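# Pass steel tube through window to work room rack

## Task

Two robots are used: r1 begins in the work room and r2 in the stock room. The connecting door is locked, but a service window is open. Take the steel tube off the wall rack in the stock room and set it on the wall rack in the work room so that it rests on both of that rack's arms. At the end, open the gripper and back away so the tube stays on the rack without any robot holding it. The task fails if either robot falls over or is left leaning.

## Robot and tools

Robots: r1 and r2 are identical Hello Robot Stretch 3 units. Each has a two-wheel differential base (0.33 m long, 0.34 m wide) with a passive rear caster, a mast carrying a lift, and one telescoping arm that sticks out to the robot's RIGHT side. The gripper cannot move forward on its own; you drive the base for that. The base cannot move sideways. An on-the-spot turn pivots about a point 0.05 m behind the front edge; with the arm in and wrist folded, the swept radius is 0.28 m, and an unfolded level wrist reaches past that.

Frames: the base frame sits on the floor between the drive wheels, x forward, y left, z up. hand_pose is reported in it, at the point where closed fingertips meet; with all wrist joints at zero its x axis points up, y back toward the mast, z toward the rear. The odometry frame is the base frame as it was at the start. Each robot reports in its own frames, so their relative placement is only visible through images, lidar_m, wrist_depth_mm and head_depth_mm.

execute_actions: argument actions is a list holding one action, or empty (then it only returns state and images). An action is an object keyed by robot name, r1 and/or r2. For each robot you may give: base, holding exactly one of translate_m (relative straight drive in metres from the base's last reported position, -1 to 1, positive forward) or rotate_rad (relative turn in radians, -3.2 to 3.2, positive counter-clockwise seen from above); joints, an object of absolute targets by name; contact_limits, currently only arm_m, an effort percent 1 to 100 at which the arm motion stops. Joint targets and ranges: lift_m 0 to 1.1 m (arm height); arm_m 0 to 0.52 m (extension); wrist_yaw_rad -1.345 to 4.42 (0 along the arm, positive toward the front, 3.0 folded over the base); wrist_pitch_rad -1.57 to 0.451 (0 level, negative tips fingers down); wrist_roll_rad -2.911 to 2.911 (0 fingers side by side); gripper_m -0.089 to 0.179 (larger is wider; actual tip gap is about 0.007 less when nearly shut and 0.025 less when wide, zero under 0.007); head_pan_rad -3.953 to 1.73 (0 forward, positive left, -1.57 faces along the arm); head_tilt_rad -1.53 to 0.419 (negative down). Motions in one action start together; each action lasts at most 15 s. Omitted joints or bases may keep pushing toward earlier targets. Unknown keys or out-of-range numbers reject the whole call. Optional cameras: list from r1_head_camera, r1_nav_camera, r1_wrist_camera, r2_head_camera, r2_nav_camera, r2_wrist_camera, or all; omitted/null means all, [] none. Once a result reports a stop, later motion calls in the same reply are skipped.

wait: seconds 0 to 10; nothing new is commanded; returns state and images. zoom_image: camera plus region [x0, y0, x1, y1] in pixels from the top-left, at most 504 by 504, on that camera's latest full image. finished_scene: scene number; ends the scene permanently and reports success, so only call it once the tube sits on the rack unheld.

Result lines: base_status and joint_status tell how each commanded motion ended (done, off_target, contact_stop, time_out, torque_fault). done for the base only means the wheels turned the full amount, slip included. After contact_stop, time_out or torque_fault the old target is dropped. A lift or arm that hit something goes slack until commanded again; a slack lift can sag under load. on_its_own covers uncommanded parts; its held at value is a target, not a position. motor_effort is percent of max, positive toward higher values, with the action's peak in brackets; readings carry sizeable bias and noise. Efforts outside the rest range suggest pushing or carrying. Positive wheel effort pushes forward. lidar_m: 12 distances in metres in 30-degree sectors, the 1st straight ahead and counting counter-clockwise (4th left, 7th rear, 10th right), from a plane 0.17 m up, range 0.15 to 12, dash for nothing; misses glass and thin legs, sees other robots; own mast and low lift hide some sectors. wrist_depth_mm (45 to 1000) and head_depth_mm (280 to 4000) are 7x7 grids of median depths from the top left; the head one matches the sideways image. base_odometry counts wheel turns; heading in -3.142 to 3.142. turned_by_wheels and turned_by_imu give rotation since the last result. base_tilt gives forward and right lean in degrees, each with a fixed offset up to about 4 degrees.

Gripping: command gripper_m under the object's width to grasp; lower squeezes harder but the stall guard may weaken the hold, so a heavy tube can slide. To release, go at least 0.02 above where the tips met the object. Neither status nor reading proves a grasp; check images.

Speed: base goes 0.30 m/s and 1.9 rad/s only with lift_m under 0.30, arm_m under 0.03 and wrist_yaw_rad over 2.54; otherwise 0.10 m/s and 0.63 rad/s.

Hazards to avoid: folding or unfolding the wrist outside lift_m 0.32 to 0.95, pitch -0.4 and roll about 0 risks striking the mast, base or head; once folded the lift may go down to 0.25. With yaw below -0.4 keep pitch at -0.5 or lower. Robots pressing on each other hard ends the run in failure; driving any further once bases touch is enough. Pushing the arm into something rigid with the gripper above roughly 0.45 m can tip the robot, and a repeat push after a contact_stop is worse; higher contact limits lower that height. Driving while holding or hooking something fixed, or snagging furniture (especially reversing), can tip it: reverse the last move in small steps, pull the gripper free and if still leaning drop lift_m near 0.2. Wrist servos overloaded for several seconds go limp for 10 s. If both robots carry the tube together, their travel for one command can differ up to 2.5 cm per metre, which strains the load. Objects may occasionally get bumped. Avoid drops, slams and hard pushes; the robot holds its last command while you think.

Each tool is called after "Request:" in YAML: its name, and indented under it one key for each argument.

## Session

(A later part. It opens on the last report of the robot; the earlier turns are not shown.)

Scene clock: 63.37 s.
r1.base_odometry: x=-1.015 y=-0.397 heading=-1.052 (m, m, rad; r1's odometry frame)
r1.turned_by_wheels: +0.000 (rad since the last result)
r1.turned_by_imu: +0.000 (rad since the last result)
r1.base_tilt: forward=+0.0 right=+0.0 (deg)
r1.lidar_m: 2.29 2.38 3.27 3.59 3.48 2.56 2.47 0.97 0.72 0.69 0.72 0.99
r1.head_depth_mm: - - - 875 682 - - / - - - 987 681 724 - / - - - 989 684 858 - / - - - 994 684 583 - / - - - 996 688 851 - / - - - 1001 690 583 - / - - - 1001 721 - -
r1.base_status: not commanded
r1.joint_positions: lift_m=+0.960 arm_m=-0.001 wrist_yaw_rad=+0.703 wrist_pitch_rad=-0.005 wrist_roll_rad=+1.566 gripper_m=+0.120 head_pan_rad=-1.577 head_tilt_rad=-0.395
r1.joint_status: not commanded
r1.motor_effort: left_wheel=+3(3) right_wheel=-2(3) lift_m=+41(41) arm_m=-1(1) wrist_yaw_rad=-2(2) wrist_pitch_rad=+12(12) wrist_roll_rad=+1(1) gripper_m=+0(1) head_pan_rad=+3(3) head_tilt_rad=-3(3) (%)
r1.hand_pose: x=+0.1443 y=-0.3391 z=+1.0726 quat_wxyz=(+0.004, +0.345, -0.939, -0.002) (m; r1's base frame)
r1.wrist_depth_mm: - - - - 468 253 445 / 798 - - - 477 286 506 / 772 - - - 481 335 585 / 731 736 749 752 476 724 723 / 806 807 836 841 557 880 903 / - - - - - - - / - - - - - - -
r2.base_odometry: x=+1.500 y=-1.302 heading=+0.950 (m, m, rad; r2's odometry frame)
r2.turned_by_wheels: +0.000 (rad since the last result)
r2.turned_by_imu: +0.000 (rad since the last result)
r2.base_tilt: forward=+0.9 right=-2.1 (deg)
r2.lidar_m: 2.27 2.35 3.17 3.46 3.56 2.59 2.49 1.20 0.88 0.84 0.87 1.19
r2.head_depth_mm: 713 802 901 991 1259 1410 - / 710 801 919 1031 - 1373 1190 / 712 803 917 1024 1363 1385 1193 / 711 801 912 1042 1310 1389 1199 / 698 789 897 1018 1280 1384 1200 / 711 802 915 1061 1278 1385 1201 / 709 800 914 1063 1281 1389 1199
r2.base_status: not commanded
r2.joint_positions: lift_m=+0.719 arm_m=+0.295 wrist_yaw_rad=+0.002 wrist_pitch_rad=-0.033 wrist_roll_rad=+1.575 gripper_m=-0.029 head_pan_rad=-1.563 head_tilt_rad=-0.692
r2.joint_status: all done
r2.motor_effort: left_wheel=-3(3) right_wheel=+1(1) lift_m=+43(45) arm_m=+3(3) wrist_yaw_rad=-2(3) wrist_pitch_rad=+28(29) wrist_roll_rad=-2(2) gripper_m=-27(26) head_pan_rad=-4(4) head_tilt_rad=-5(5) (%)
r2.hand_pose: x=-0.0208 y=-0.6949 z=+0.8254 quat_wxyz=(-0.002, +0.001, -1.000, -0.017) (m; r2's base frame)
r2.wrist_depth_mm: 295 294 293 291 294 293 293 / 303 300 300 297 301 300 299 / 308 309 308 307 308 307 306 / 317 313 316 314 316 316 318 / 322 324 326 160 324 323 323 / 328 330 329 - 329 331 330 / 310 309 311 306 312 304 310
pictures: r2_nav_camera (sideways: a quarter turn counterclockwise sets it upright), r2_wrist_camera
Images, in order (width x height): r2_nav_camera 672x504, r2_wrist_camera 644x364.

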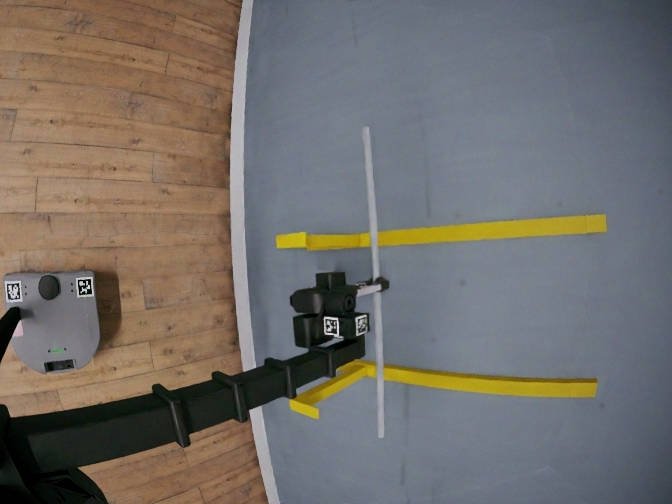

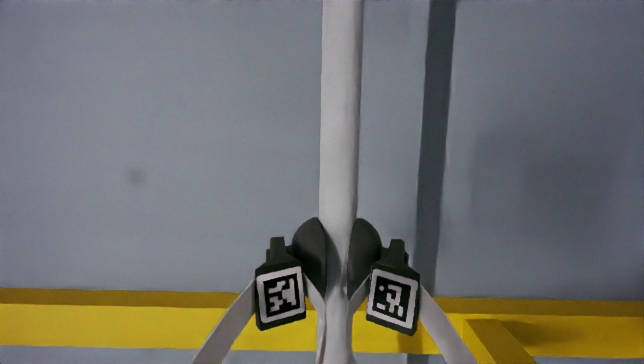

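Request:
execute_actions:
  actions:
    - {"r2":{"joints":{"lift_m":0.6}}}
  cameras: []

Request:
execute_actions:
  actions:
    - {"r2":{"joints":{"lift_m":0.596,"gripper_m":0.05}}}
  cameras: []

Request:
execute_actions:
  actions:
    - {"r2":{"base":{"translate_m":0.03},"joints":{"arm_m":0.307}}}
  cameras: []

Request:
execute_actions:
  actions:
    - {"r2":{"joints":{"gripper_m":-0.03}}}
  cameras: []

Request:
execute_actions:
  actions:
    - {"r2":{"joints":{"lift_m":0.7}}}
  cameras: ["r2_nav_camera","r2_wrist_camera"]

Scene clock: 71.73 s.
r1.base_odometry: x=-1.015 y=-0.397 heading=-1.052 (m, m, rad; r1's odometry frame)
r1.turned_by_wheels: +0.000 (rad since the last result)
r1.turned_by_imu: +0.001 (rad since the last result)
r1.base_tilt: forward=+0.0 right=+0.0 (deg)
r1.lidar_m: 2.29 2.38 3.26 3.60 3.46 2.56 2.47 0.98 0.72 0.69 0.72 0.99
r1.head_depth_mm: - - - 874 680 - - / - - - 987 682 724 - / - - - 990 684 860 - / - - - 993 686 581 - / - - - 1000 687 850 - / - - - 1000 689 584 - / - - - 1002 722 - -
r1.base_status: not commanded
r1.joint_positions: lift_m=+0.960 arm_m=-0.001 wrist_yaw_rad=+0.703 wrist_pitch_rad=-0.005 wrist_roll_rad=+1.566 gripper_m=+0.120 head_pan_rad=-1.577 head_tilt_rad=-0.395
r1.joint_status: not commanded
r1.motor_effort: left_wheel=+3(4) right_wheel=-3(2) lift_m=+41(41) arm_m=-1(0) wrist_yaw_rad=-3(2) wrist_pitch_rad=+11(11) wrist_roll_rad=+1(2) gripper_m=+0(0) head_pan_rad=+3(3) head_tilt_rad=-2(4) (%)
r1.hand_pose: x=+0.1443 y=-0.3391 z=+1.0726 quat_wxyz=(+0.004, +0.345, -0.939, -0.002) (m; r1's base frame)
r1.wrist_depth_mm: - - - - 474 254 437 / 804 - - - 474 285 510 / 759 - - - 479 333 592 / 706 747 757 742 483 708 701 / 808 816 819 835 555 880 890 / - - - - - - - / - - - - - - -
r2.base_odometry: x=+1.500 y=-1.302 heading=+0.950 (m, m, rad; r2's odometry frame)
r2.turned_by_wheels: +0.000 (rad since the last result)
r2.turned_by_imu: -0.001 (rad since the last result)
r2.base_tilt: forward=+0.9 right=-2.1 (deg)
r2.lidar_m: 2.27 2.35 3.16 3.45 3.58 2.58 2.49 1.21 0.88 0.84 0.87 1.19
r2.head_depth_mm: 714 802 903 998 1279 1377 1223 / 712 805 916 1060 1247 - - / 713 801 916 1069 - 1361 1195 / 710 802 914 1041 1284 1384 1196 / 697 786 902 1018 1277 1385 1198 / 711 798 912 1065 1276 1377 1197 / 710 800 913 1066 1271 1385 1201
r2.base_status: not commanded
r2.joint_positions: lift_m=+0.600 arm_m=+0.295 wrist_yaw_rad=+0.002 wrist_pitch_rad=-0.015 wrist_roll_rad=+1.575 gripper_m=-0.029 head_pan_rad=-1.563 head_tilt_rad=-0.692
r2.joint_status: all done
r2.motor_effort: left_wheel=-3(3) right_wheel=+1(1) lift_m=+21(37) arm_m=+3(4) wrist_yaw_rad=-2(2) wrist_pitch_rad=+19(28) wrist_roll_rad=-2(2) gripper_m=-25(26) head_pan_rad=-4(4) head_tilt_rad=-5(5) (%)
r2.hand_pose: x=-0.0208 y=-0.6955 z=+0.7109 quat_wxyz=(-0.002, +0.001, -1.000, -0.008) (m; r2's base frame)
r2.wrist_depth_mm: 298 297 293 292 293 289 288 / 305 305 302 298 297 299 296 / 314 310 307 303 305 305 302 / 319 318 318 313 315 310 310 / 331 328 327 159 321 322 319 / 333 334 330 - 326 327 323 / 317 311 312 299 310 305 332
pictures: none
No camera images: the call's "cameras" was empty. Leave "cameras" out to get every camera's image.

Scene clock: 73.00 s.
r1.base_odometry: x=-1.015 y=-0.397 heading=-1.052 (m, m, rad; r1's odometry frame)
r1.turned_by_wheels: +0.000 (rad since the last result)
r1.turned_by_imu: +0.000 (rad since the last result)
r1.base_tilt: forward=-0.1 right=+0.0 (deg)
r1.lidar_m: 2.28 2.38 3.27 3.58 3.46 2.56 2.47 0.98 0.72 0.69 0.72 0.99
r1.head_depth_mm: - - - 873 680 - - / - - - 986 681 726 - / - - - 990 684 858 - / - - - 993 684 581 - / - - - 997 687 852 - / - - - 1001 689 584 - / - - - 999 721 - -
r1.base_status: not commanded
r1.joint_positions: lift_m=+0.960 arm_m=-0.001 wrist_yaw_rad=+0.703 wrist_pitch_rad=-0.005 wrist_roll_rad=+1.566 gripper_m=+0.120 head_pan_rad=-1.577 head_tilt_rad=-0.395
r1.joint_status: not commanded
r1.motor_effort: left_wheel=+4(3) right_wheel=-2(2) lift_m=+41(41) arm_m=-1(1) wrist_yaw_rad=-2(2) wrist_pitch_rad=+12(12) wrist_roll_rad=+1(2) gripper_m=-1(1) head_pan_rad=+3(3) head_tilt_rad=-4(3) (%)
r1.hand_pose: x=+0.1443 y=-0.3391 z=+1.0726 quat_wxyz=(+0.004, +0.345, -0.939, -0.002) (m; r1's base frame)
r1.wrist_depth_mm: - - - - 470 255 436 / 782 - - - 487 285 509 / 782 - - - 476 334 588 / 712 747 736 742 483 704 709 / 793 817 832 859 557 879 887 / - - - - - - - / - - - - - - -
r2.base_odometry: x=+1.500 y=-1.302 heading=+0.950 (m, m, rad; r2's odometry frame)
r2.turned_by_wheels: +0.000 (rad since the last result)
r2.turned_by_imu: +0.000 (rad since the last result)
r2.base_tilt: forward=+0.9 right=-2.0 (deg)
r2.lidar_m: 2.27 2.35 3.17 3.44 3.56 2.59 2.49 1.21 0.87 0.84 0.87 1.19
r2.head_depth_mm: 713 802 902 995 1278 1393 1211 / 715 799 915 1070 1250 - - / 712 802 913 1069 - 1353 1192 / 713 799 914 1043 1273 1389 1196 / 697 788 900 1017 1280 1383 1201 / 713 801 916 1064 1273 1379 1193 / 711 801 913 1062 1270 1382 1199
r2.base_status: not commanded
r2.joint_positions: lift_m=+0.596 arm_m=+0.295 wrist_yaw_rad=+0.002 wrist_pitch_rad=-0.001 wrist_roll_rad=+1.575 gripper_m=+0.050 head_pan_rad=-1.563 head_tilt_rad=-0.692
r2.joint_status: all done
r2.motor_effort: left_wheel=-3(3) right_wheel=+1(1) lift_m=+20(21) arm_m=+3(4) wrist_yaw_rad=-3(2) wrist_pitch_rad=+12(18) wrist_roll_rad=-2(2) gripper_m=+1(96) head_pan_rad=-4(4) head_tilt_rad=-5(5) (%)
r2.hand_pose: x=-0.0208 y=-0.6958 z=+0.7104 quat_wxyz=(-0.002, +0.001, -1.000, -0.001) (m; r2's base frame)
r2.wrist_depth_mm: 302 299 295 290 291 290 287 / 310 307 302 299 298 294 293 / 317 312 310 304 305 302 299 / 325 322 317 311 313 309 304 / 334 328 325 320 321 318 313 / 341 331 331 239 325 324 320 / 319 312 313 261 306 302 327
pictures: none
No camera images: the call's "cameras" was empty. Leave "cameras" out to get every camera's image.

Scene clock: 74.20 s.
r1.base_odometry: x=-1.015 y=-0.397 heading=-1.052 (m, m, rad; r1's odometry frame)
r1.turned_by_wheels: +0.000 (rad since the last result)
r1.turned_by_imu: +0.000 (rad since the last result)
r1.base_tilt: forward=-0.1 right=+0.0 (deg)
r1.lidar_m: 2.28 2.38 3.25 3.61 3.48 2.55 2.47 0.98 0.72 0.69 0.72 0.99
r1.head_depth_mm: - - - 873 680 - - / - - - 987 682 725 - / - - - 989 683 858 - / - - - 992 685 581 - / - - - 997 687 853 - / - - - 1001 688 584 - / - - - 1004 721 - -
r1.base_status: not commanded
r1.joint_positions: lift_m=+0.960 arm_m=-0.001 wrist_yaw_rad=+0.703 wrist_pitch_rad=-0.005 wrist_roll_rad=+1.566 gripper_m=+0.120 head_pan_rad=-1.577 head_tilt_rad=-0.395
r1.joint_status: not commanded
r1.motor_effort: left_wheel=+3(3) right_wheel=-3(2) lift_m=+41(41) arm_m=+0(0) wrist_yaw_rad=-2(2) wrist_pitch_rad=+11(11) wrist_roll_rad=+1(2) gripper_m=-1(1) head_pan_rad=+3(3) head_tilt_rad=-3(3) (%)
r1.hand_pose: x=+0.1443 y=-0.3391 z=+1.0726 quat_wxyz=(+0.004, +0.345, -0.939, -0.002) (m; r1's base frame)
r1.wrist_depth_mm: - - - - 471 255 439 / 801 - - - 471 286 507 / 770 - - - 480 339 595 / 709 734 742 756 482 700 705 / 803 799 839 848 546 872 912 / - - - - - - - / - - - - - - -
r2.base_odometry: x=+1.518 y=-1.278 heading=+0.950 (m, m, rad; r2's odometry frame)
r2.turned_by_wheels: +0.000 (rad since the last result)
r2.turned_by_imu: -0.001 (rad since the last result)
r2.base_tilt: forward=+0.9 right=-2.1 (deg)
r2.lidar_m: 2.24 2.32 3.12 3.46 3.59 2.61 2.52 1.21 0.87 0.84 0.87 1.19
r2.head_depth_mm: 711 802 914 1047 1276 1386 1216 / 712 803 917 1069 1248 - - / 713 802 917 1069 - 1380 1199 / 711 801 913 1043 1314 1374 1198 / 695 784 902 1020 1279 1380 1195 / 711 800 915 1068 1273 1392 1197 / 711 797 913 1066 1284 1375 1192
r2.base_status: done
r2.joint_positions: lift_m=+0.596 arm_m=+0.307 wrist_yaw_rad=+0.002 wrist_pitch_rad=-0.001 wrist_roll_rad=+1.575 gripper_m=+0.050 head_pan_rad=-1.563 head_tilt_rad=-0.692
r2.joint_status: all done
r2.motor_effort: left_wheel=-2(5) right_wheel=+1(5) lift_m=+20(20) arm_m=+3(3) wrist_yaw_rad=-2(2) wrist_pitch_rad=+12(12) wrist_roll_rad=-2(2) gripper_m=+0(1) head_pan_rad=-4(4) head_tilt_rad=-5(5) (%)
r2.hand_pose: x=-0.0208 y=-0.7078 z=+0.7105 quat_wxyz=(-0.002, +0.001, -1.000, -0.001) (m; r2's base frame)
r2.wrist_depth_mm: 288 284 284 137 279 276 274 / 297 292 291 286 286 284 282 / 301 304 299 293 293 289 287 / 311 307 308 301 301 299 295 / 318 317 314 308 306 304 300 / 297 296 302 209 310 295 305 / 335 335 330 205 325 288 314
pictures: none
No camera images: the call's "cameras" was empty. Leave "cameras" out to get every camera's image.

Scene clock: 75.50 s.
r1.base_odometry: x=-1.015 y=-0.397 heading=-1.052 (m, m, rad; r1's odometry frame)
r1.turned_by_wheels: +0.000 (rad since the last result)
r1.turned_by_imu: +0.000 (rad since the last result)
r1.base_tilt: forward=+0.0 right=+0.0 (deg)
r1.lidar_m: 2.28 2.37 3.28 3.60 3.47 2.56 2.47 0.98 0.72 0.69 0.72 0.99
r1.head_depth_mm: - - - 873 680 - - / - - - 987 682 725 - / - - - 991 684 860 - / - - - 995 686 583 - / - - - 995 687 852 - / - - - 1000 689 584 - / - - - 1008 722 - -
r1.base_status: not commanded
r1.joint_positions: lift_m=+0.960 arm_m=-0.001 wrist_yaw_rad=+0.703 wrist_pitch_rad=-0.005 wrist_roll_rad=+1.566 gripper_m=+0.120 head_pan_rad=-1.577 head_tilt_rad=-0.395
r1.joint_status: not commanded
r1.motor_effort: left_wheel=+3(3) right_wheel=-2(2) lift_m=+41(41) arm_m=+0(0) wrist_yaw_rad=-1(2) wrist_pitch_rad=+11(11) wrist_roll_rad=+2(1) gripper_m=-1(1) head_pan_rad=+3(3) head_tilt_rad=-3(3) (%)
r1.hand_pose: x=+0.1443 y=-0.3391 z=+1.0726 quat_wxyz=(+0.004, +0.345, -0.939, -0.002) (m; r1's base frame)
r1.wrist_depth_mm: - - - - 464 254 439 / 788 - - - 484 288 509 / 747 - - - 476 338 587 / 709 734 758 750 478 695 701 / 778 820 843 838 552 871 911 / - - - - - - - / - - - - - - -
r2.base_odometry: x=+1.518 y=-1.278 heading=+0.950 (m, m, rad; r2's odometry frame)
r2.turned_by_wheels: +0.000 (rad since the last result)
r2.turned_by_imu: +0.000 (rad since the last result)
r2.base_tilt: forward=+0.8 right=-2.1 (deg)
r2.lidar_m: 2.24 2.31 3.13 3.45 3.58 2.62 2.52 1.21 0.88 0.84 0.87 1.19
r2.head_depth_mm: 711 802 917 1048 1286 1389 1221 / 713 803 919 1072 1246 - - / 711 801 916 1070 - 1388 1191 / 710 799 912 1015 1318 1381 1193 / 695 788 902 1013 1282 1381 1200 / 712 800 913 1045 1277 1388 1195 / 711 801 914 1040 1284 1383 1199
r2.base_status: not commanded
r2.joint_positions: lift_m=+0.596 arm_m=+0.307 wrist_yaw_rad=+0.002 wrist_pitch_rad=-0.002 wrist_roll_rad=+1.575 gripper_m=-0.029 head_pan_rad=-1.563 head_tilt_rad=-0.692
r2.joint_status: all done
r2.motor_effort: left_wheel=-2(2) right_wheel=+1(1) lift_m=+21(20) arm_m=+3(4) wrist_yaw_rad=-2(2) wrist_pitch_rad=+12(12) wrist_roll_rad=-2(2) gripper_m=-25(97) head_pan_rad=-4(4) head_tilt_rad=-5(5) (%)
r2.hand_pose: x=-0.0208 y=-0.7078 z=+0.7103 quat_wxyz=(-0.002, +0.001, -1.000, -0.001) (m; r2's base frame)
r2.wrist_depth_mm: 288 287 283 280 279 277 276 / 296 294 290 286 283 285 280 / 304 300 297 293 292 288 286 / 310 309 305 298 299 298 293 / 319 316 313 143 306 304 301 / 297 295 295 145 293 296 307 / 337 334 333 231 306 319 313
pictures: none
No camera images: the call's "cameras" was empty. Leave "cameras" out to get every camera's image.

Scene clock: 77.27 s.
r1.base_odometry: x=-1.015 y=-0.397 heading=-1.052 (m, m, rad; r1's odometry frame)
r1.turned_by_wheels: +0.000 (rad since the last result)
r1.turned_by_imu: +0.000 (rad since the last result)
r1.base_tilt: forward=-0.1 right=+0.1 (deg)
r1.lidar_m: 2.28 2.37 3.25 3.59 3.47 2.56 2.47 0.98 0.72 0.69 0.72 0.99
r1.head_depth_mm: - - - 872 680 - - / - - - 990 682 725 - / - - - 990 684 858 - / - - - 993 684 582 - / - - - 998 686 849 - / - - - 1000 689 584 - / - - - 1001 721 - -
r1.base_status: not commanded
r1.joint_positions: lift_m=+0.960 arm_m=-0.001 wrist_yaw_rad=+0.703 wrist_pitch_rad=-0.005 wrist_roll_rad=+1.566 gripper_m=+0.120 head_pan_rad=-1.577 head_tilt_rad=-0.395
r1.joint_status: not commanded
r1.motor_effort: left_wheel=+3(3) right_wheel=-2(2) lift_m=+41(41) arm_m=-1(1) wrist_yaw_rad=-2(2) wrist_pitch_rad=+11(11) wrist_roll_rad=+2(1) gripper_m=-1(0) head_pan_rad=+3(3) head_tilt_rad=-3(2) (%)
r1.hand_pose: x=+0.1443 y=-0.3391 z=+1.0726 quat_wxyz=(+0.004, +0.345, -0.939, -0.002) (m; r1's base frame)
r1.wrist_depth_mm: - - - - 465 255 437 / 812 - - - 476 287 505 / 768 - - - 476 337 597 / 728 730 727 751 477 693 716 / 794 823 811 834 556 878 917 / - - - - - - - / - - - - - - -
r2.base_odometry: x=+1.518 y=-1.278 heading=+0.950 (m, m, rad; r2's odometry frame)
r2.turned_by_wheels: +0.000 (rad since the last result)
r2.turned_by_imu: +0.000 (rad since the last result)
r2.base_tilt: forward=+0.9 right=-2.1 (deg)
r2.lidar_m: 2.24 2.32 3.14 3.46 3.60 2.61 2.52 1.21 0.87 0.84 0.87 1.19
r2.head_depth_mm: 714 801 920 1042 1283 1417 - / 711 798 916 1044 - 1356 1173 / 712 801 915 1019 1357 1384 1198 / 712 798 915 1043 1307 1379 1200 / 695 787 901 1019 1285 1387 1198 / 711 800 913 1067 1279 1377 1198 / 711 800 913 1065 1280 1385 1196
r2.base_status: not commanded
r2.joint_positions: lift_m=+0.699 arm_m=+0.307 wrist_yaw_rad=+0.002 wrist_pitch_rad=-0.031 wrist_roll_rad=+1.582 gripper_m=-0.029 head_pan_rad=-1.563 head_tilt_rad=-0.692
r2.joint_status: all done
r2.motor_effort: left_wheel=-3(3) right_wheel=+1(1) lift_m=+42(44) arm_m=+4(3) wrist_yaw_rad=-2(2) wrist_pitch_rad=+27(27) wrist_roll_rad=-5(6) gripper_m=-27(26) head_pan_rad=-4(4) head_tilt_rad=-5(5) (%)
r2.hand_pose: x=-0.0208 y=-0.7070 z=+0.8059 quat_wxyz=(-0.005, +0.001, -1.000, -0.016) (m; r2's base frame)
r2.wrist_depth_mm: 280 282 282 280 280 282 283 / 291 289 290 138 287 290 289 / 297 295 295 139 296 295 295 / 302 303 304 144 304 303 302 / 311 311 313 143 311 310 309 / 291 290 291 145 300 295 295 / 329 329 329 295 329 239 325
pictures: r2_nav_camera (sideways: a quarter turn counterclockwise sets it upright), r2_wrist_camera
Images, in order (width x height): r2_nav_camera 672x504, r2_wrist_camera 644x364.

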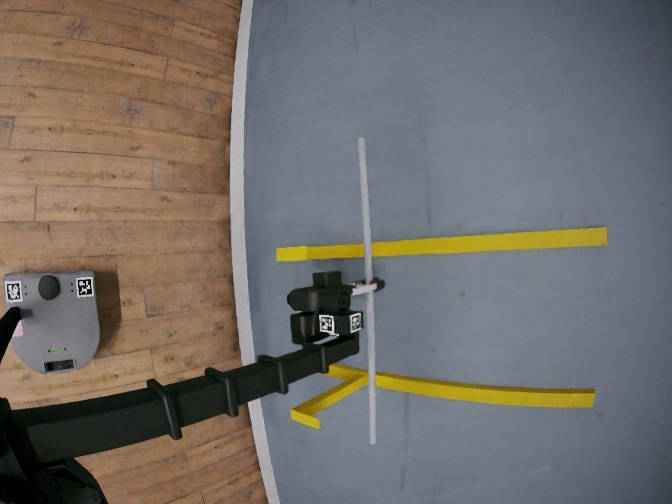

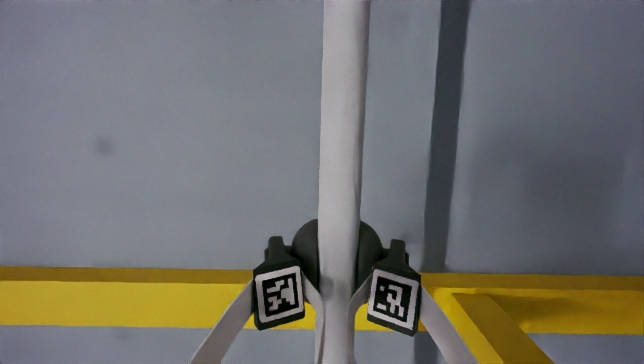

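Request:
execute_actions:
  actions:
    - {"r2":{"joints":{"lift_m":0.82,"arm_m":0.17}}}
  cameras: []

Request:
execute_actions:
  actions:
    - {"r2":{"base":{"rotate_rad":1.515},"joints":{"lift_m":0.97,"arm_m":0.0}}}
  cameras: []

Request:
execute_actions:
  actions:
    - {"r2":{"base":{"translate_m":1.0},"joints":{"wrist_yaw_rad":0.7}}}
  cameras: ["r2_nav_camera"]

Request:
execute_actions:
  actions:
    - {"r2":{"base":{"translate_m":1.0}},"r1":{"joints":{"arm_m":0.2}}}
  cameras: ["r1_nav_camera"]

Scene clock: 84.97 s.
r1.base_odometry: x=-1.015 y=-0.397 heading=-1.052 (m, m, rad; r1's odometry frame)
r1.turned_by_wheels: +0.000 (rad since the last result)
r1.turned_by_imu: +0.001 (rad since the last result)
r1.base_tilt: forward=-0.1 right=+0.0 (deg)
r1.lidar_m: 2.29 2.38 3.26 3.59 3.49 2.55 2.46 0.97 0.72 0.69 0.72 0.99
r1.head_depth_mm: - - - 872 679 - - / - - - 989 682 724 - / - - - 990 684 858 - / - - - 993 687 581 - / - - - 1001 686 850 - / - - - 1000 689 584 - / - - - 1001 720 - -
r1.base_status: not commanded
r1.joint_positions: lift_m=+0.960 arm_m=-0.001 wrist_yaw_rad=+0.703 wrist_pitch_rad=-0.005 wrist_roll_rad=+1.566 gripper_m=+0.120 head_pan_rad=-1.577 head_tilt_rad=-0.395
r1.joint_status: not commanded
r1.motor_effort: left_wheel=+3(3) right_wheel=-2(2) lift_m=+41(41) arm_m=-1(1) wrist_yaw_rad=-3(2) wrist_pitch_rad=+12(11) wrist_roll_rad=+2(1) gripper_m=+0(1) head_pan_rad=+3(3) head_tilt_rad=-4(3) (%)
r1.hand_pose: x=+0.1443 y=-0.3391 z=+1.0726 quat_wxyz=(+0.004, +0.345, -0.939, -0.002) (m; r1's base frame)
r1.wrist_depth_mm: - - - - 470 255 439 / 799 - - - 478 287 503 / 766 - - - 484 338 600 / 720 742 737 760 483 705 726 / 793 808 812 848 552 866 913 / - - - - - - - / - - - - - - -
r2.base_odometry: x=+1.518 y=-1.278 heading=+0.950 (m, m, rad; r2's odometry frame)
r2.turned_by_wheels: +0.000 (rad since the last result)
r2.turned_by_imu: -0.001 (rad since the last result)
r2.base_tilt: forward=+0.9 right=-2.1 (deg)
r2.lidar_m: 2.24 2.32 3.14 3.47 3.60 2.61 2.52 1.21 0.88 0.84 0.87 1.19
r2.head_depth_mm: 713 801 918 1021 - - 1186 / 711 804 917 1019 - 1372 1198 / 711 802 916 1021 - 1380 1194 / 710 797 915 1045 1316 1386 1199 / 698 788 901 1019 1274 1387 1200 / 712 800 915 1063 1275 1382 1199 / 710 799 912 1062 1274 1382 1201
r2.base_status: not commanded
r2.joint_positions: lift_m=+0.819 arm_m=+0.170 wrist_yaw_rad=+0.002 wrist_pitch_rad=-0.031 wrist_roll_rad=+1.582 gripper_m=-0.029 head_pan_rad=-1.563 head_tilt_rad=-0.692
r2.joint_status: all done
r2.motor_effort: left_wheel=-3(2) right_wheel=+1(1) lift_m=+42(44) arm_m=-3(3) wrist_yaw_rad=-2(2) wrist_pitch_rad=+27(27) wrist_roll_rad=-5(6) gripper_m=-27(27) head_pan_rad=-4(4) head_tilt_rad=-5(5) (%)
r2.hand_pose: x=-0.0209 y=-0.5707 z=+0.9258 quat_wxyz=(-0.005, +0.001, -1.000, -0.016) (m; r2's base frame)
r2.wrist_depth_mm: 415 409 413 407 411 411 410 / 424 422 423 416 422 423 420 / 433 431 429 139 435 435 436 / 448 449 443 143 451 443 446 / 433 433 429 143 428 436 441 / 465 468 467 145 468 470 334 / 480 480 476 475 483 481 475
pictures: none
No camera images: the call's "cameras" was empty. Leave "cameras" out to get every camera's image.

Scene clock: 88.30 s.
r1.base_odometry: x=-1.015 y=-0.397 heading=-1.052 (m, m, rad; r1's odometry frame)
r1.turned_by_wheels: +0.000 (rad since the last result)
r1.turned_by_imu: +0.000 (rad since the last result)
r1.base_tilt: forward=+0.0 right=+0.1 (deg)
r1.lidar_m: 2.29 2.38 3.25 3.60 3.47 2.57 2.47 0.98 0.72 0.69 0.72 0.99
r1.head_depth_mm: - - - 871 680 - - / - - - 987 682 724 - / - - - 991 684 857 - / - - - 995 685 582 - / - - - 997 685 851 - / - - - 1000 688 584 - / - - - 1005 719 - -
r1.base_status: not commanded
r1.joint_positions: lift_m=+0.960 arm_m=-0.001 wrist_yaw_rad=+0.703 wrist_pitch_rad=-0.005 wrist_roll_rad=+1.566 gripper_m=+0.120 head_pan_rad=-1.577 head_tilt_rad=-0.395
r1.joint_status: not commanded
r1.motor_effort: left_wheel=+3(3) right_wheel=-2(3) lift_m=+42(41) arm_m=-1(1) wrist_yaw_rad=-2(3) wrist_pitch_rad=+11(11) wrist_roll_rad=+1(2) gripper_m=+0(1) head_pan_rad=+3(3) head_tilt_rad=-4(3) (%)
r1.hand_pose: x=+0.1443 y=-0.3391 z=+1.0726 quat_wxyz=(+0.004, +0.345, -0.939, -0.002) (m; r1's base frame)
r1.wrist_depth_mm: - - - - 469 258 439 / 784 - - - 470 286 503 / 765 - - - 478 337 592 / 729 733 736 774 483 727 732 / 807 818 818 851 564 865 913 / - - - - - - - / - - - - - - -
r2.base_odometry: x=+1.518 y=-1.278 heading=+2.465 (m, m, rad; r2's odometry frame)
r2.turned_by_wheels: +1.515 (rad since the last result)
r2.turned_by_imu: +1.534 (rad since the last result)
r2.base_tilt: forward=+0.9 right=-2.1 (deg)
r2.lidar_m: 3.45 3.54 2.67 2.51 1.29 0.89 0.84 0.86 1.13 2.24 2.29 2.96
r2.head_depth_mm: 1991 2204 2154 - - - - / 1993 2256 2423 2058 - - 1148 / 1987 2237 2423 - - - 1152 / 1987 2227 2418 2030 - 1384 1186 / 1957 2210 2414 2021 1640 1380 1201 / 1943 2198 2355 1996 1633 1379 1199 / 1947 2194 2347 1995 1639 1388 1192
r2.base_status: done
r2.joint_positions: lift_m=+0.969 arm_m=+0.001 wrist_yaw_rad=+0.000 wrist_pitch_rad=-0.031 wrist_roll_rad=+1.582 gripper_m=-0.029 head_pan_rad=-1.563 head_tilt_rad=-0.692
r2.joint_status: all done
r2.motor_effort: left_wheel=-3(9) right_wheel=+1(5) lift_m=+43(45) arm_m=-4(5) wrist_yaw_rad=+0(2) wrist_pitch_rad=+27(27) wrist_roll_rad=-6(6) gripper_m=-27(27) head_pan_rad=-4(4) head_tilt_rad=-5(5) (%)
r2.hand_pose: x=-0.0214 y=-0.4016 z=+1.0758 quat_wxyz=(-0.005, +0.000, -1.000, -0.016) (m; r2's base frame)
r2.wrist_depth_mm: - - - - - - - / - - - 138 - - - / - - - 138 - - - / - - - 142 - - - / - - - 143 - - - / - - - 145 - - - / - - - - - - -
pictures: none
No camera images: the call's "cameras" was empty. Leave "cameras" out to get every camera's image.

Scene clock: 99.27 s.
r1.base_odometry: x=-1.015 y=-0.397 heading=-1.052 (m, m, rad; r1's odometry frame)
r1.turned_by_wheels: +0.000 (rad since the last result)
r1.turned_by_imu: +0.001 (rad since the last result)
r1.base_tilt: forward=-0.1 right=+0.0 (deg)
r1.lidar_m: 2.28 2.37 3.26 3.59 3.47 2.56 2.47 0.98 0.72 0.69 0.72 1.00
r1.head_depth_mm: - - - 873 680 - - / - - - 988 682 724 - / - - - 990 684 856 - / - - - 992 686 583 - / - - - 995 686 852 - / - - - 998 687 583 - / - - - 1002 721 - -
r1.base_status: not commanded
r1.joint_positions: lift_m=+0.960 arm_m=-0.001 wrist_yaw_rad=+0.703 wrist_pitch_rad=-0.005 wrist_roll_rad=+1.566 gripper_m=+0.120 head_pan_rad=-1.577 head_tilt_rad=-0.395
r1.joint_status: not commanded
r1.motor_effort: left_wheel=+3(3) right_wheel=-3(3) lift_m=+41(40) arm_m=-1(0) wrist_yaw_rad=-2(2) wrist_pitch_rad=+11(12) wrist_roll_rad=+2(2) gripper_m=+0(0) head_pan_rad=+3(3) head_tilt_rad=-2(2) (%)
r1.hand_pose: x=+0.1443 y=-0.3391 z=+1.0726 quat_wxyz=(+0.004, +0.345, -0.939, -0.002) (m; r1's base frame)
r1.wrist_depth_mm: - - - - 476 254 442 / 786 - - - 476 285 495 / 772 - - - 480 338 597 / 700 735 756 763 485 706 720 / 786 783 825 849 547 876 911 / - - - - - - - / - - - - - - -
r2.base_odometry: x=+0.738 y=-0.652 heading=+2.465 (m, m, rad; r2's odometry frame)
r2.turned_by_wheels: +0.000 (rad since the last result)
r2.turned_by_imu: -0.006 (rad since the last result)
r2.base_tilt: forward=+0.8 right=-2.2 (deg)
r2.lidar_m: 2.47 2.53 2.75 2.59 2.64 1.95 1.83 1.87 2.30 2.17 2.21 2.63
r2.head_depth_mm: 1950 2177 2426 - - - 1196 / 1935 2145 2423 2072 - - 1178 / 1941 2174 2384 2127 - - 1151 / 1917 2154 2326 2058 - - 1196 / 1912 2139 2297 2037 - 1329 1198 / 1890 2144 2326 2135 - 1344 1196 / 1868 2115 2348 1836 1626 1383 1199
r2.base_status: done
r2.joint_positions: lift_m=+0.969 arm_m=+0.001 wrist_yaw_rad=+0.698 wrist_pitch_rad=-0.031 wrist_roll_rad=+1.582 gripper_m=-0.029 head_pan_rad=-1.563 head_tilt_rad=-0.692
r2.joint_status: all done
r2.motor_effort: left_wheel=-2(3) right_wheel=+1(4) lift_m=+42(43) arm_m=-4(3) wrist_yaw_rad=+3(9) wrist_pitch_rad=+27(27) wrist_roll_rad=-5(5) gripper_m=-27(27) head_pan_rad=-5(3) head_tilt_rad=-5(5) (%)
r2.hand_pose: x=+0.1427 y=-0.3419 z=+1.0758 quat_wxyz=(+0.001, +0.342, -0.940, -0.017) (m; r2's base frame)
r2.wrist_depth_mm: - - - - - - - / - - - - - - - / - - - 139 - - - / - - - 143 - - - / - - - 143 - - - / - - - 146 - - - / - - - - - - -
pictures: r2_nav_camera (sideways: a quarter turn counterclockwise sets it upright)
Images, in order (width x height): r2_nav_camera 672x504.

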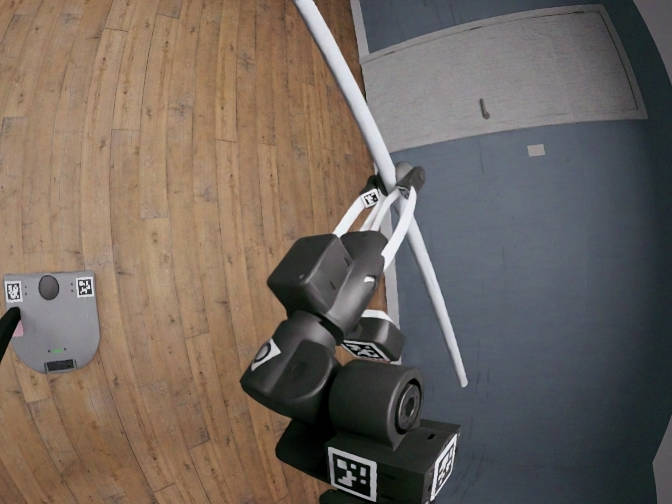

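Scene clock: 110.23 s.
r1.base_odometry: x=-1.015 y=-0.397 heading=-1.052 (m, m, rad; r1's odometry frame)
r1.turned_by_wheels: +0.000 (rad since the last result)
r1.turned_by_imu: +0.001 (rad since the last result)
r1.base_tilt: forward=+0.1 right=+0.1 (deg)
r1.lidar_m: 2.28 2.38 3.28 3.60 3.49 2.55 2.47 0.98 0.72 0.69 0.72 0.99
r1.head_depth_mm: - - - 3350 - 895 993 / - - - 3846 626 879 978 / - - - - - 870 969 / - - - 3907 - 872 961 / - - - 999 - 851 951 / - - - 3632 632 847 942 / - - - 939 660 836 934
r1.base_status: not commanded
r1.joint_positions: lift_m=+0.960 arm_m=+0.200 wrist_yaw_rad=+0.702 wrist_pitch_rad=-0.005 wrist_roll_rad=+1.567 gripper_m=+0.120 head_pan_rad=-1.577 head_tilt_rad=-0.395
r1.joint_status: all done
r1.motor_effort: left_wheel=+3(3) right_wheel=-3(3) lift_m=+42(41) arm_m=+3(4) wrist_yaw_rad=-1(2) wrist_pitch_rad=+11(11) wrist_roll_rad=+1(1) gripper_m=+0(0) head_pan_rad=+3(3) head_tilt_rad=-3(2) (%)
r1.hand_pose: x=+0.1441 y=-0.5402 z=+1.0728 quat_wxyz=(+0.003, +0.344, -0.939, -0.002) (m; r1's base frame)
r1.wrist_depth_mm: - - - - 468 255 173 / - - - - 477 255 175 / - - - - 469 256 175 / 797 - - - 484 257 175 / 653 660 646 672 555 250 176 / 601 586 606 612 573 228 176 / 798 904 845 885 491 278 186
r2.base_odometry: x=-0.041 y=-0.025 heading=+2.465 (m, m, rad; r2's odometry frame)
r2.turned_by_wheels: +0.000 (rad since the last result)
r2.turned_by_imu: -0.006 (rad since the last result)
r2.base_tilt: forward=+1.0 right=-2.0 (deg)
r2.lidar_m: 1.49 1.52 1.97 2.66 2.72 3.00 2.82 2.88 2.23 2.08 2.12 1.58
r2.head_depth_mm: 1894 2082 2386 - - - 1190 / 1875 2080 2411 2078 - - 1181 / 1846 2109 2374 2133 - - 1157 / 1824 2049 2310 2070 - - 1196 / 1826 2040 2265 2059 - 1326 1191 / 1797 2029 2246 2128 - 1342 1202 / 1799 2019 2261 1827 1628 1380 1196
r2.base_status: done
r2.joint_positions: lift_m=+0.969 arm_m=+0.001 wrist_yaw_rad=+0.698 wrist_pitch_rad=-0.031 wrist_roll_rad=+1.582 gripper_m=-0.029 head_pan_rad=-1.563 head_tilt_rad=-0.692
r2.joint_status: not commanded
r2.motor_effort: left_wheel=-2(3) right_wheel=+1(4) lift_m=+43(43) arm_m=-4(3) wrist_yaw_rad=+2(3) wrist_pitch_rad=+27(27) wrist_roll_rad=-5(5) gripper_m=-26(27) head_pan_rad=-4(4) head_tilt_rad=-5(5) (%)
r2.hand_pose: x=+0.1427 y=-0.3419 z=+1.0758 quat_wxyz=(+0.001, +0.342, -0.940, -0.017) (m; r2's base frame)
r2.wrist_depth_mm: - - - - - - - / - - - - - - - / - - - 139 - - - / - - - 143 - - - / - - - 143 - - - / - - - 145 - - - / - - - - - - -
pictures: r1_nav_camera (sideways: a quarter turn counterclockwise sets it upright)
Images, in order (width x height): r1_nav_camera 672x504.

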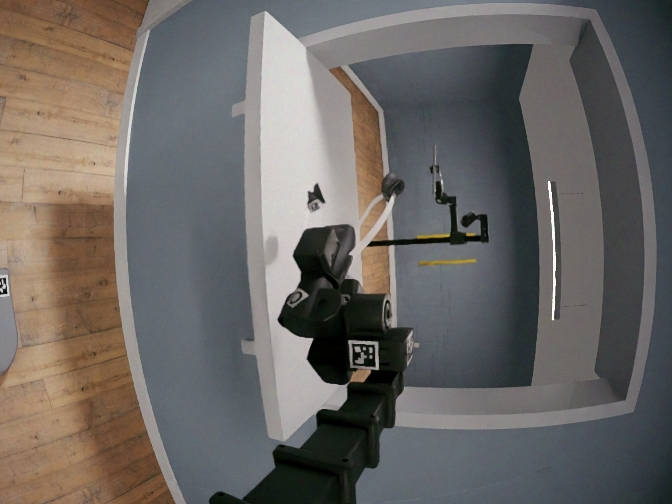

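Request:
execute_actions:
  actions:
    - {"r2":{"base":{"translate_m":0.69}},"r1":{"joints":{"arm_m":0.33}}}
  cameras: []

Request:
execute_actions:
  actions:
    - {"r2":{"base":{"rotate_rad":1.65},"joints":{"arm_m":0.1,"head_tilt_rad":-0.45}}}
  cameras: ["r1_nav_camera","r2_nav_camera","r1_wrist_camera"]

Scene clock: 122.73 s.
r1.base_odometry: x=-1.015 y=-0.397 heading=-1.052 (m, m, rad; r1's odometry frame)
r1.turned_by_wheels: +0.000 (rad since the last result)
r1.turned_by_imu: +0.001 (rad since the last result)
r1.base_tilt: forward=-0.1 right=+0.1 (deg)
r1.lidar_m: 2.29 2.38 3.23 3.59 3.45 2.56 2.47 0.97 0.72 0.69 0.72 0.99
r1.head_depth_mm: - - - 3327 - 904 993 / - - - - 653 877 980 / - - - - 683 869 972 / - - - - 656 863 959 / - - - 3918 687 852 951 / - - - 3616 688 845 941 / - - - 1001 689 840 933
r1.base_status: not commanded
r1.joint_positions: lift_m=+0.960 arm_m=+0.330 wrist_yaw_rad=+0.702 wrist_pitch_rad=-0.005 wrist_roll_rad=+1.567 gripper_m=+0.120 head_pan_rad=-1.577 head_tilt_rad=-0.395
r1.joint_status: all done
r1.motor_effort: left_wheel=+3(3) right_wheel=-2(3) lift_m=+41(41) arm_m=+3(3) wrist_yaw_rad=-2(0) wrist_pitch_rad=+11(11) wrist_roll_rad=+2(1) gripper_m=+0(0) head_pan_rad=+3(3) head_tilt_rad=-2(4) (%)
r1.hand_pose: x=+0.1440 y=-0.6702 z=+1.0728 quat_wxyz=(+0.003, +0.344, -0.939, -0.002) (m; r1's base frame)
r1.wrist_depth_mm: - - - - - 254 173 / - - - - 473 254 174 / - - - - 475 255 175 / - - - - 474 258 174 / - - - - 548 249 176 / - - 590 586 556 228 176 / 529 511 530 537 485 278 177
r2.base_odometry: x=-0.579 y=+0.407 heading=+2.465 (m, m, rad; r2's odometry frame)
r2.turned_by_wheels: +0.000 (rad since the last result)
r2.turned_by_imu: -0.005 (rad since the last result)
r2.base_tilt: forward=+0.8 right=-2.1 (deg)
r2.lidar_m: 0.80 0.81 1.05 2.42 2.76 3.58 3.51 3.16 2.15 2.02 1.19 0.85
r2.head_depth_mm: 1841 2018 2342 - - - 1200 / 1830 2006 2317 2079 - - 1170 / 1806 2023 2326 2139 - - 1151 / 1798 2022 2280 2066 - - 1195 / 1788 2006 2217 2049 - 1322 1202 / 1782 1997 2200 2145 - 1334 1199 / 1772 1976 2204 1836 1632 1381 1196
r2.base_status: done
r2.joint_positions: lift_m=+0.969 arm_m=+0.001 wrist_yaw_rad=+0.698 wrist_pitch_rad=-0.031 wrist_roll_rad=+1.582 gripper_m=-0.029 head_pan_rad=-1.563 head_tilt_rad=-0.692
r2.joint_status: not commanded
r2.motor_effort: left_wheel=-1(4) right_wheel=+0(3) lift_m=+42(43) arm_m=-4(3) wrist_yaw_rad=+2(2) wrist_pitch_rad=+27(27) wrist_roll_rad=-5(6) gripper_m=-27(27) head_pan_rad=-4(4) head_tilt_rad=-5(5) (%)
r2.hand_pose: x=+0.1427 y=-0.3419 z=+1.0758 quat_wxyz=(+0.001, +0.342, -0.940, -0.017) (m; r2's base frame)
r2.wrist_depth_mm: - - - - - - - / - - - - - - - / - - - 139 - - - / - - - 143 - - - / - - - 143 - - - / 918 910 910 145 932 941 919 / 808 799 815 814 818 834 822
pictures: none
No camera images: the call's "cameras" was empty. Leave "cameras" out to get every camera's image.

Scene clock: 126.30 s.
r1.base_odometry: x=-1.015 y=-0.397 heading=-1.052 (m, m, rad; r1's odometry frame)
r1.turned_by_wheels: +0.000 (rad since the last result)
r1.turned_by_imu: +0.000 (rad since the last result)
r1.base_tilt: forward=+0.0 right=+0.0 (deg)
r1.lidar_m: 2.28 2.38 3.29 3.61 3.48 2.55 2.47 0.97 0.72 0.69 0.72 0.99
r1.head_depth_mm: - - - 3348 - 904 989 / - - - - 653 877 980 / - - - - 683 870 967 / - - - - 657 859 959 / - - - 3905 688 854 949 / - 1585 1754 1801 688 850 941 / - - - 1001 689 838 934
r1.base_status: not commanded
r1.joint_positions: lift_m=+0.960 arm_m=+0.330 wrist_yaw_rad=+0.702 wrist_pitch_rad=-0.005 wrist_roll_rad=+1.567 gripper_m=+0.120 head_pan_rad=-1.577 head_tilt_rad=-0.395
r1.joint_status: not commanded
r1.motor_effort: left_wheel=+3(3) right_wheel=-3(2) lift_m=+41(41) arm_m=+3(3) wrist_yaw_rad=-1(1) wrist_pitch_rad=+11(11) wrist_roll_rad=+1(1) gripper_m=+0(0) head_pan_rad=+3(3) head_tilt_rad=-3(2) (%)
r1.hand_pose: x=+0.1440 y=-0.6702 z=+1.0728 quat_wxyz=(+0.003, +0.344, -0.939, -0.002) (m; r1's base frame)
r1.wrist_depth_mm: - - - - - 254 174 / - - - - 478 255 173 / - - - - 467 256 175 / - - - - 482 255 175 / - - - - 543 249 175 / - - 591 589 554 226 175 / 529 520 528 526 492 280 176
r2.base_odometry: x=-0.579 y=+0.407 heading=-2.169 (m, m, rad; r2's odometry frame)
r2.turned_by_wheels: +1.650 (rad since the last result)
r2.turned_by_imu: +1.671 (rad since the last result)
r2.base_tilt: forward=+0.9 right=-2.0 (deg)
r2.lidar_m: 2.72 2.81 3.63 3.50 2.91 2.10 2.03 1.14 0.83 0.80 0.83 1.13
r2.head_depth_mm: - - - 947 - 1110 1228 / - - - 943 - 1110 1225 / - - - 843 - - 1218 / - - - 804 - 1109 1217 / - - - 802 - 1109 1221 / - 1535 1137 891 968 1092 1225 / - 1527 - 889 951 1071 1224
r2.base_status: done
r2.joint_positions: lift_m=+0.969 arm_m=+0.100 wrist_yaw_rad=+0.700 wrist_pitch_rad=-0.031 wrist_roll_rad=+1.582 gripper_m=-0.029 head_pan_rad=-1.563 head_tilt_rad=-0.458
r2.joint_status: all done
r2.motor_effort: left_wheel=-2(8) right_wheel=+1(4) lift_m=+42(42) arm_m=+3(5) wrist_yaw_rad=+1(3) wrist_pitch_rad=+27(27) wrist_roll_rad=-6(5) gripper_m=-27(27) head_pan_rad=-4(4) head_tilt_rad=+4(28) (%)
r2.hand_pose: x=+0.1431 y=-0.4400 z=+1.0758 quat_wxyz=(+0.001, +0.343, -0.939, -0.017) (m; r2's base frame)
r2.wrist_depth_mm: - - - 740 648 317 248 / - - - - 639 316 492 / 798 - - 139 636 336 571 / 769 766 781 143 630 405 681 / 872 862 859 143 551 839 827 / - - - 145 605 - - / - - - - - - -
pictures: r1_nav_camera (sideways: a quarter turn counterclockwise sets it upright), r1_wrist_camera, r2_nav_camera (sideways: a quarter turn counterclockwise sets it upright)
Images, in order (width x height): r1_nav_camera 672x504, r1_wrist_camera 644x364, r2_nav_camera 672x504.

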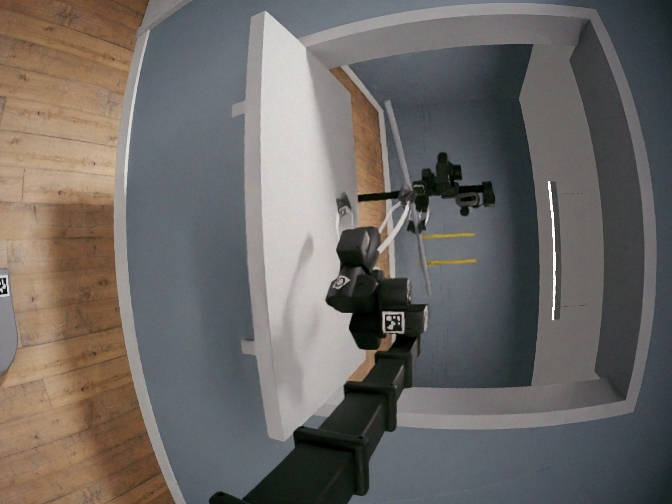

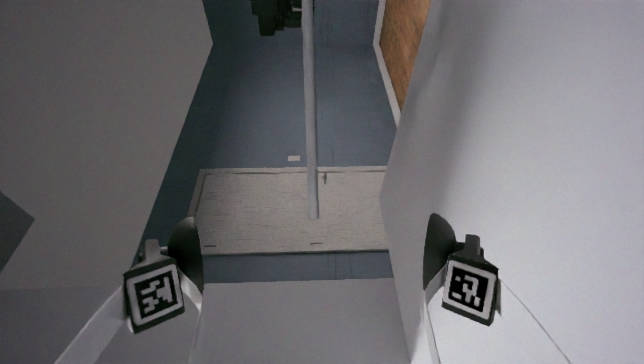

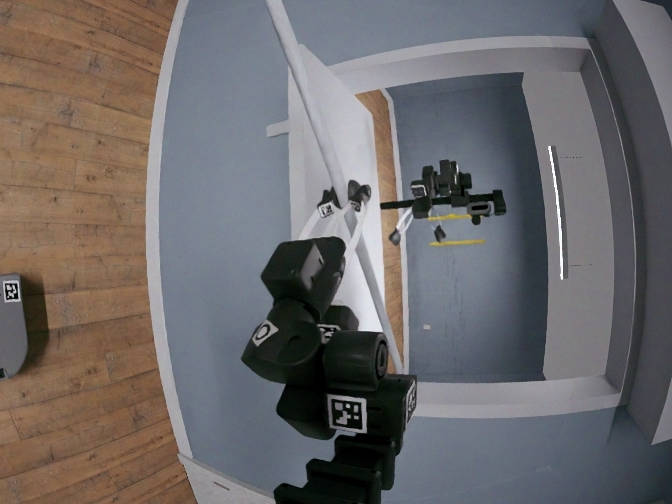

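Request:
execute_actions:
  actions:
    - {"r2":{"base":{"translate_m":0.025},"joints":{"arm_m":0.40}},"r1":{"joints":{"arm_m":0.40}}}
  cameras: ["r1_head_camera","r2_wrist_camera","r1_wrist_camera"]

Scene clock: 132.10 s.
r1.base_odometry: x=-1.015 y=-0.397 heading=-1.052 (m, m, rad; r1's odometry frame)
r1.turned_by_wheels: +0.000 (rad since the last result)
r1.turned_by_imu: +0.001 (rad since the last result)
r1.base_tilt: forward=-0.1 right=+0.0 (deg)
r1.lidar_m: 2.28 2.38 3.27 3.60 3.48 2.56 2.47 0.98 0.72 0.69 0.72 0.99
r1.head_depth_mm: - - - 838 - 904 993 / - - - - 653 877 980 / - - - 881 683 870 969 / - - - - 685 860 960 / - - - 883 688 854 953 / - 1574 - 1003 687 844 941 / - - 979 943 689 837 935
r1.base_status: not commanded
r1.joint_positions: lift_m=+0.960 arm_m=+0.400 wrist_yaw_rad=+0.702 wrist_pitch_rad=-0.005 wrist_roll_rad=+1.567 gripper_m=+0.120 head_pan_rad=-1.577 head_tilt_rad=-0.395
r1.joint_status: all done
r1.motor_effort: left_wheel=+3(3) right_wheel=-3(2) lift_m=+41(41) arm_m=+3(4) wrist_yaw_rad=-1(1) wrist_pitch_rad=+11(11) wrist_roll_rad=+1(1) gripper_m=+0(0) head_pan_rad=+3(3) head_tilt_rad=-2(3) (%)
r1.hand_pose: x=+0.1440 y=-0.7402 z=+1.0728 quat_wxyz=(+0.003, +0.344, -0.939, -0.002) (m; r1's base frame)
r1.wrist_depth_mm: - - - 234 - 252 173 / - - 470 426 - 253 173 / - - - - 478 253 174 / - - - - 478 256 174 / - - - - 536 248 175 / - - - - 554 228 175 / - 519 534 519 490 278 176
r2.base_odometry: x=-0.593 y=+0.386 heading=-2.169 (m, m, rad; r2's odometry frame)
r2.turned_by_wheels: +0.000 (rad since the last result)
r2.turned_by_imu: -0.001 (rad since the last result)
r2.base_tilt: forward=+0.9 right=-2.1 (deg)
r2.lidar_m: 2.69 2.79 3.65 3.50 2.95 2.13 2.05 1.14 0.83 0.80 0.83 1.13
r2.head_depth_mm: - - - - 954 1070 1222 / - - - 843 951 1071 1222 / - - - 804 949 1070 1222 / - - - 800 954 1069 1225 / - - - 823 952 1069 1222 / - 1523 945 844 951 1069 1219 / - - - 843 951 1066 1224
r2.base_status: done
r2.joint_positions: lift_m=+0.969 arm_m=+0.400 wrist_yaw_rad=+0.700 wrist_pitch_rad=-0.031 wrist_roll_rad=+1.582 gripper_m=-0.029 head_pan_rad=-1.563 head_tilt_rad=-0.458
r2.joint_status: all done
r2.motor_effort: left_wheel=-3(5) right_wheel=+1(5) lift_m=+42(43) arm_m=+4(4) wrist_yaw_rad=+0(0) wrist_pitch_rad=+27(27) wrist_roll_rad=-6(5) gripper_m=-27(27) head_pan_rad=-4(4) head_tilt_rad=+5(4) (%)
r2.hand_pose: x=+0.1431 y=-0.7400 z=+1.0758 quat_wxyz=(+0.001, +0.343, -0.939, -0.017) (m; r2's base frame)
r2.wrist_depth_mm: - - - 318 - 314 208 / - - - 346 - 314 207 / - - - 139 - 312 206 / - - - 143 630 312 206 / - - - 143 546 307 205 / 585 590 590 145 479 306 205 / 540 542 539 536 521 306 205
pictures: r1_head_camera (sideways: a quarter turn clockwise sets it upright), r1_wrist_camera, r2_wrist_camera
Images, in order (width x height): r1_head_camera 896x504, r1_wrist_camera 644x364, r2_wrist_camera 644x364.

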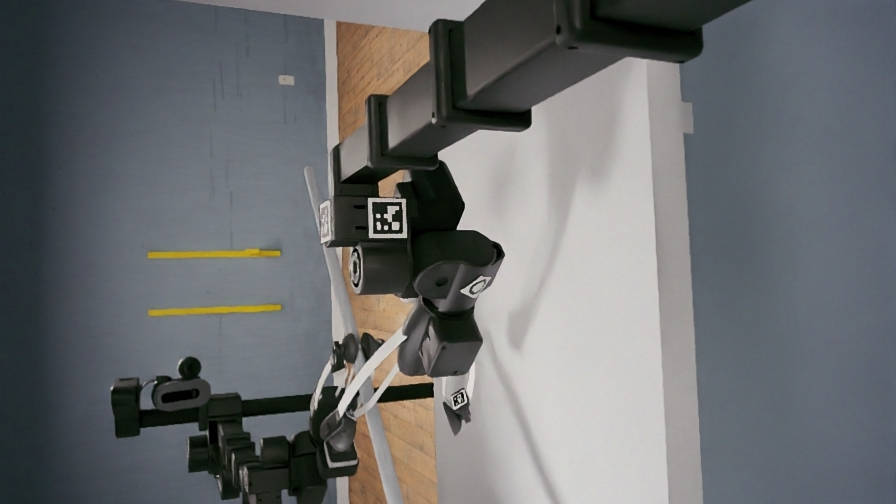

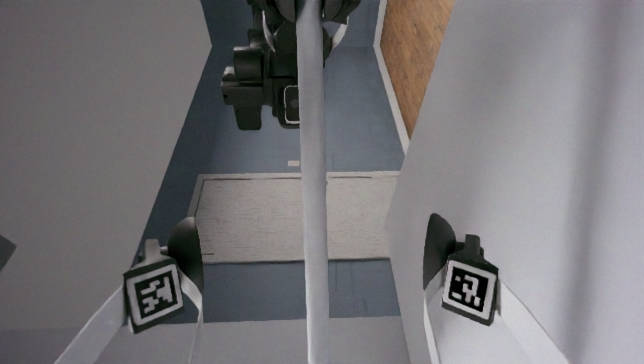

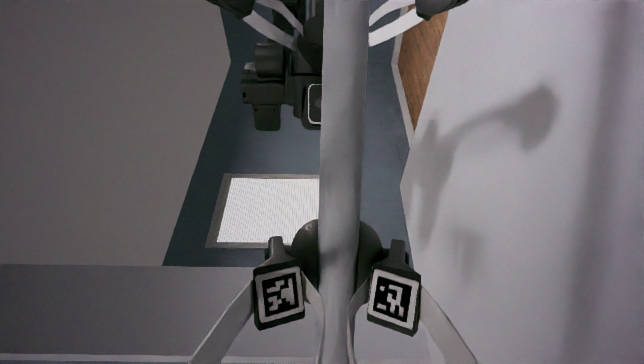

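Request:
execute_actions:
  actions:
    - {"r2":{"joints":{"arm_m":0.455}},"r1":{"joints":{"arm_m":0.455}}}
  cameras: ["r1_head_camera","r2_wrist_camera","r1_wrist_camera"]

Scene clock: 135.50 s.
r1.base_odometry: x=-1.015 y=-0.397 heading=-1.052 (m, m, rad; r1's odometry frame)
r1.turned_by_wheels: +0.000 (rad since the last result)
r1.turned_by_imu: +0.000 (rad since the last result)
r1.base_tilt: forward=+0.0 right=+0.0 (deg)
r1.lidar_m: 2.29 2.38 3.26 3.58 3.49 2.55 2.47 0.97 0.72 0.69 0.72 0.99
r1.head_depth_mm: - - - 838 - 906 990 / - - - - 653 877 982 / - - - 928 684 867 972 / - - - 877 685 858 960 / - - - 883 686 851 951 / - 1566 - 938 688 847 944 / - - 936 943 688 838 935
r1.base_status: not commanded
r1.joint_positions: lift_m=+0.960 arm_m=+0.455 wrist_yaw_rad=+0.702 wrist_pitch_rad=-0.005 wrist_roll_rad=+1.567 gripper_m=+0.120 head_pan_rad=-1.577 head_tilt_rad=-0.395
r1.joint_status: all done
r1.motor_effort: left_wheel=+3(3) right_wheel=-3(2) lift_m=+41(41) arm_m=+3(3) wrist_yaw_rad=+0(0) wrist_pitch_rad=+11(11) wrist_roll_rad=+1(1) gripper_m=+0(0) head_pan_rad=+3(3) head_tilt_rad=-2(3) (%)
r1.hand_pose: x=+0.1440 y=-0.7952 z=+1.0728 quat_wxyz=(+0.003, +0.344, -0.939, -0.002) (m; r1's base frame)
r1.wrist_depth_mm: - - - 132 - 250 173 / - - 578 133 - 253 173 / - - 376 139 - 253 175 / - - - 287 473 255 174 / - - - - 544 249 174 / - - - - 555 227 176 / - - - 520 495 276 177
r2.base_odometry: x=-0.593 y=+0.386 heading=-2.169 (m, m, rad; r2's odometry frame)
r2.turned_by_wheels: +0.000 (rad since the last result)
r2.turned_by_imu: -0.001 (rad since the last result)
r2.base_tilt: forward=+0.9 right=-2.1 (deg)
r2.lidar_m: 2.69 2.79 3.64 3.51 2.94 2.14 2.05 1.14 0.83 0.80 0.82 1.13
r2.head_depth_mm: - - - - 951 1067 1223 / - - - 845 954 1066 1227 / - - - 844 952 1064 1229 / - - - 822 955 1067 1218 / - - - 843 951 1069 1226 / - 1539 943 844 951 1068 1222 / - 1567 - 842 952 1066 1221
r2.base_status: not commanded
r2.joint_positions: lift_m=+0.969 arm_m=+0.455 wrist_yaw_rad=+0.700 wrist_pitch_rad=-0.031 wrist_roll_rad=+1.582 gripper_m=-0.029 head_pan_rad=-1.563 head_tilt_rad=-0.458
r2.joint_status: all done
r2.motor_effort: left_wheel=-3(4) right_wheel=+1(1) lift_m=+42(42) arm_m=+3(5) wrist_yaw_rad=+1(1) wrist_pitch_rad=+27(27) wrist_roll_rad=-6(5) gripper_m=-27(27) head_pan_rad=-4(4) head_tilt_rad=+4(5) (%)
r2.hand_pose: x=+0.1431 y=-0.7950 z=+1.0758 quat_wxyz=(+0.001, +0.343, -0.939, -0.017) (m; r2's base frame)
r2.wrist_depth_mm: - - - 666 - 291 208 / - 138 172 215 - 141 207 / - - 387 139 - 256 206 / - - - 143 631 312 206 / - - - 143 543 307 205 / - - - 145 481 308 205 / 534 541 532 529 529 306 204
pictures: r1_head_camera (sideways: a quarter turn clockwise sets it upright), r1_wrist_camera, r2_wrist_camera
Images, in order (width x height): r1_head_camera 896x504, r1_wrist_camera 644x364, r2_wrist_camera 644x364.

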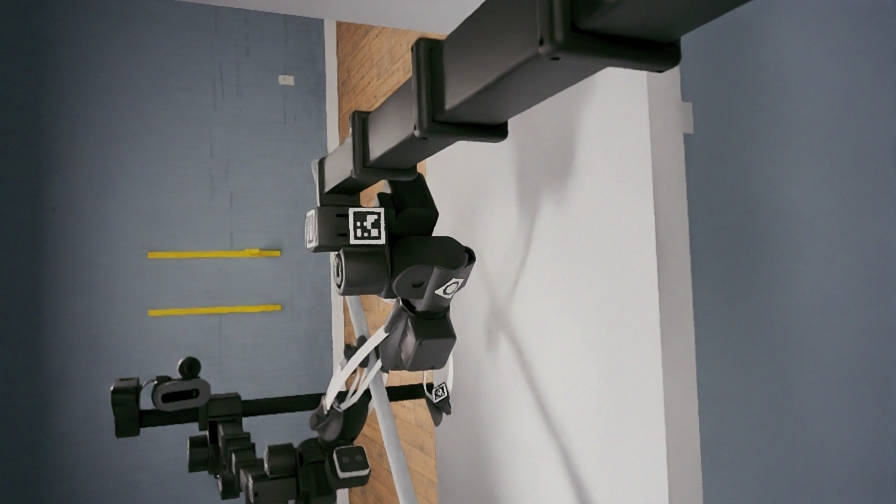

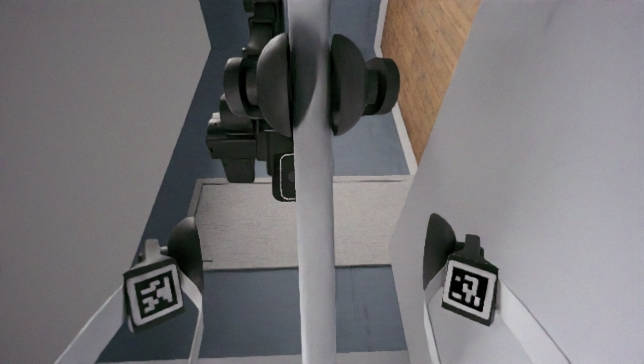

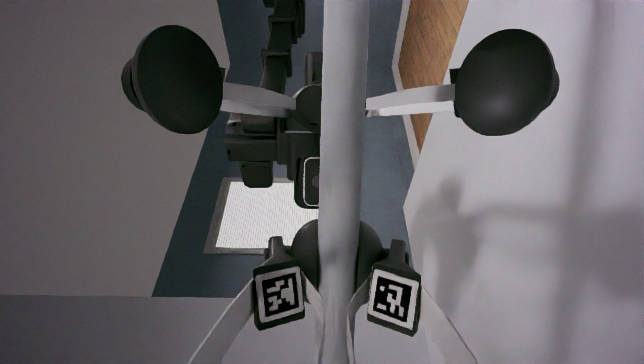

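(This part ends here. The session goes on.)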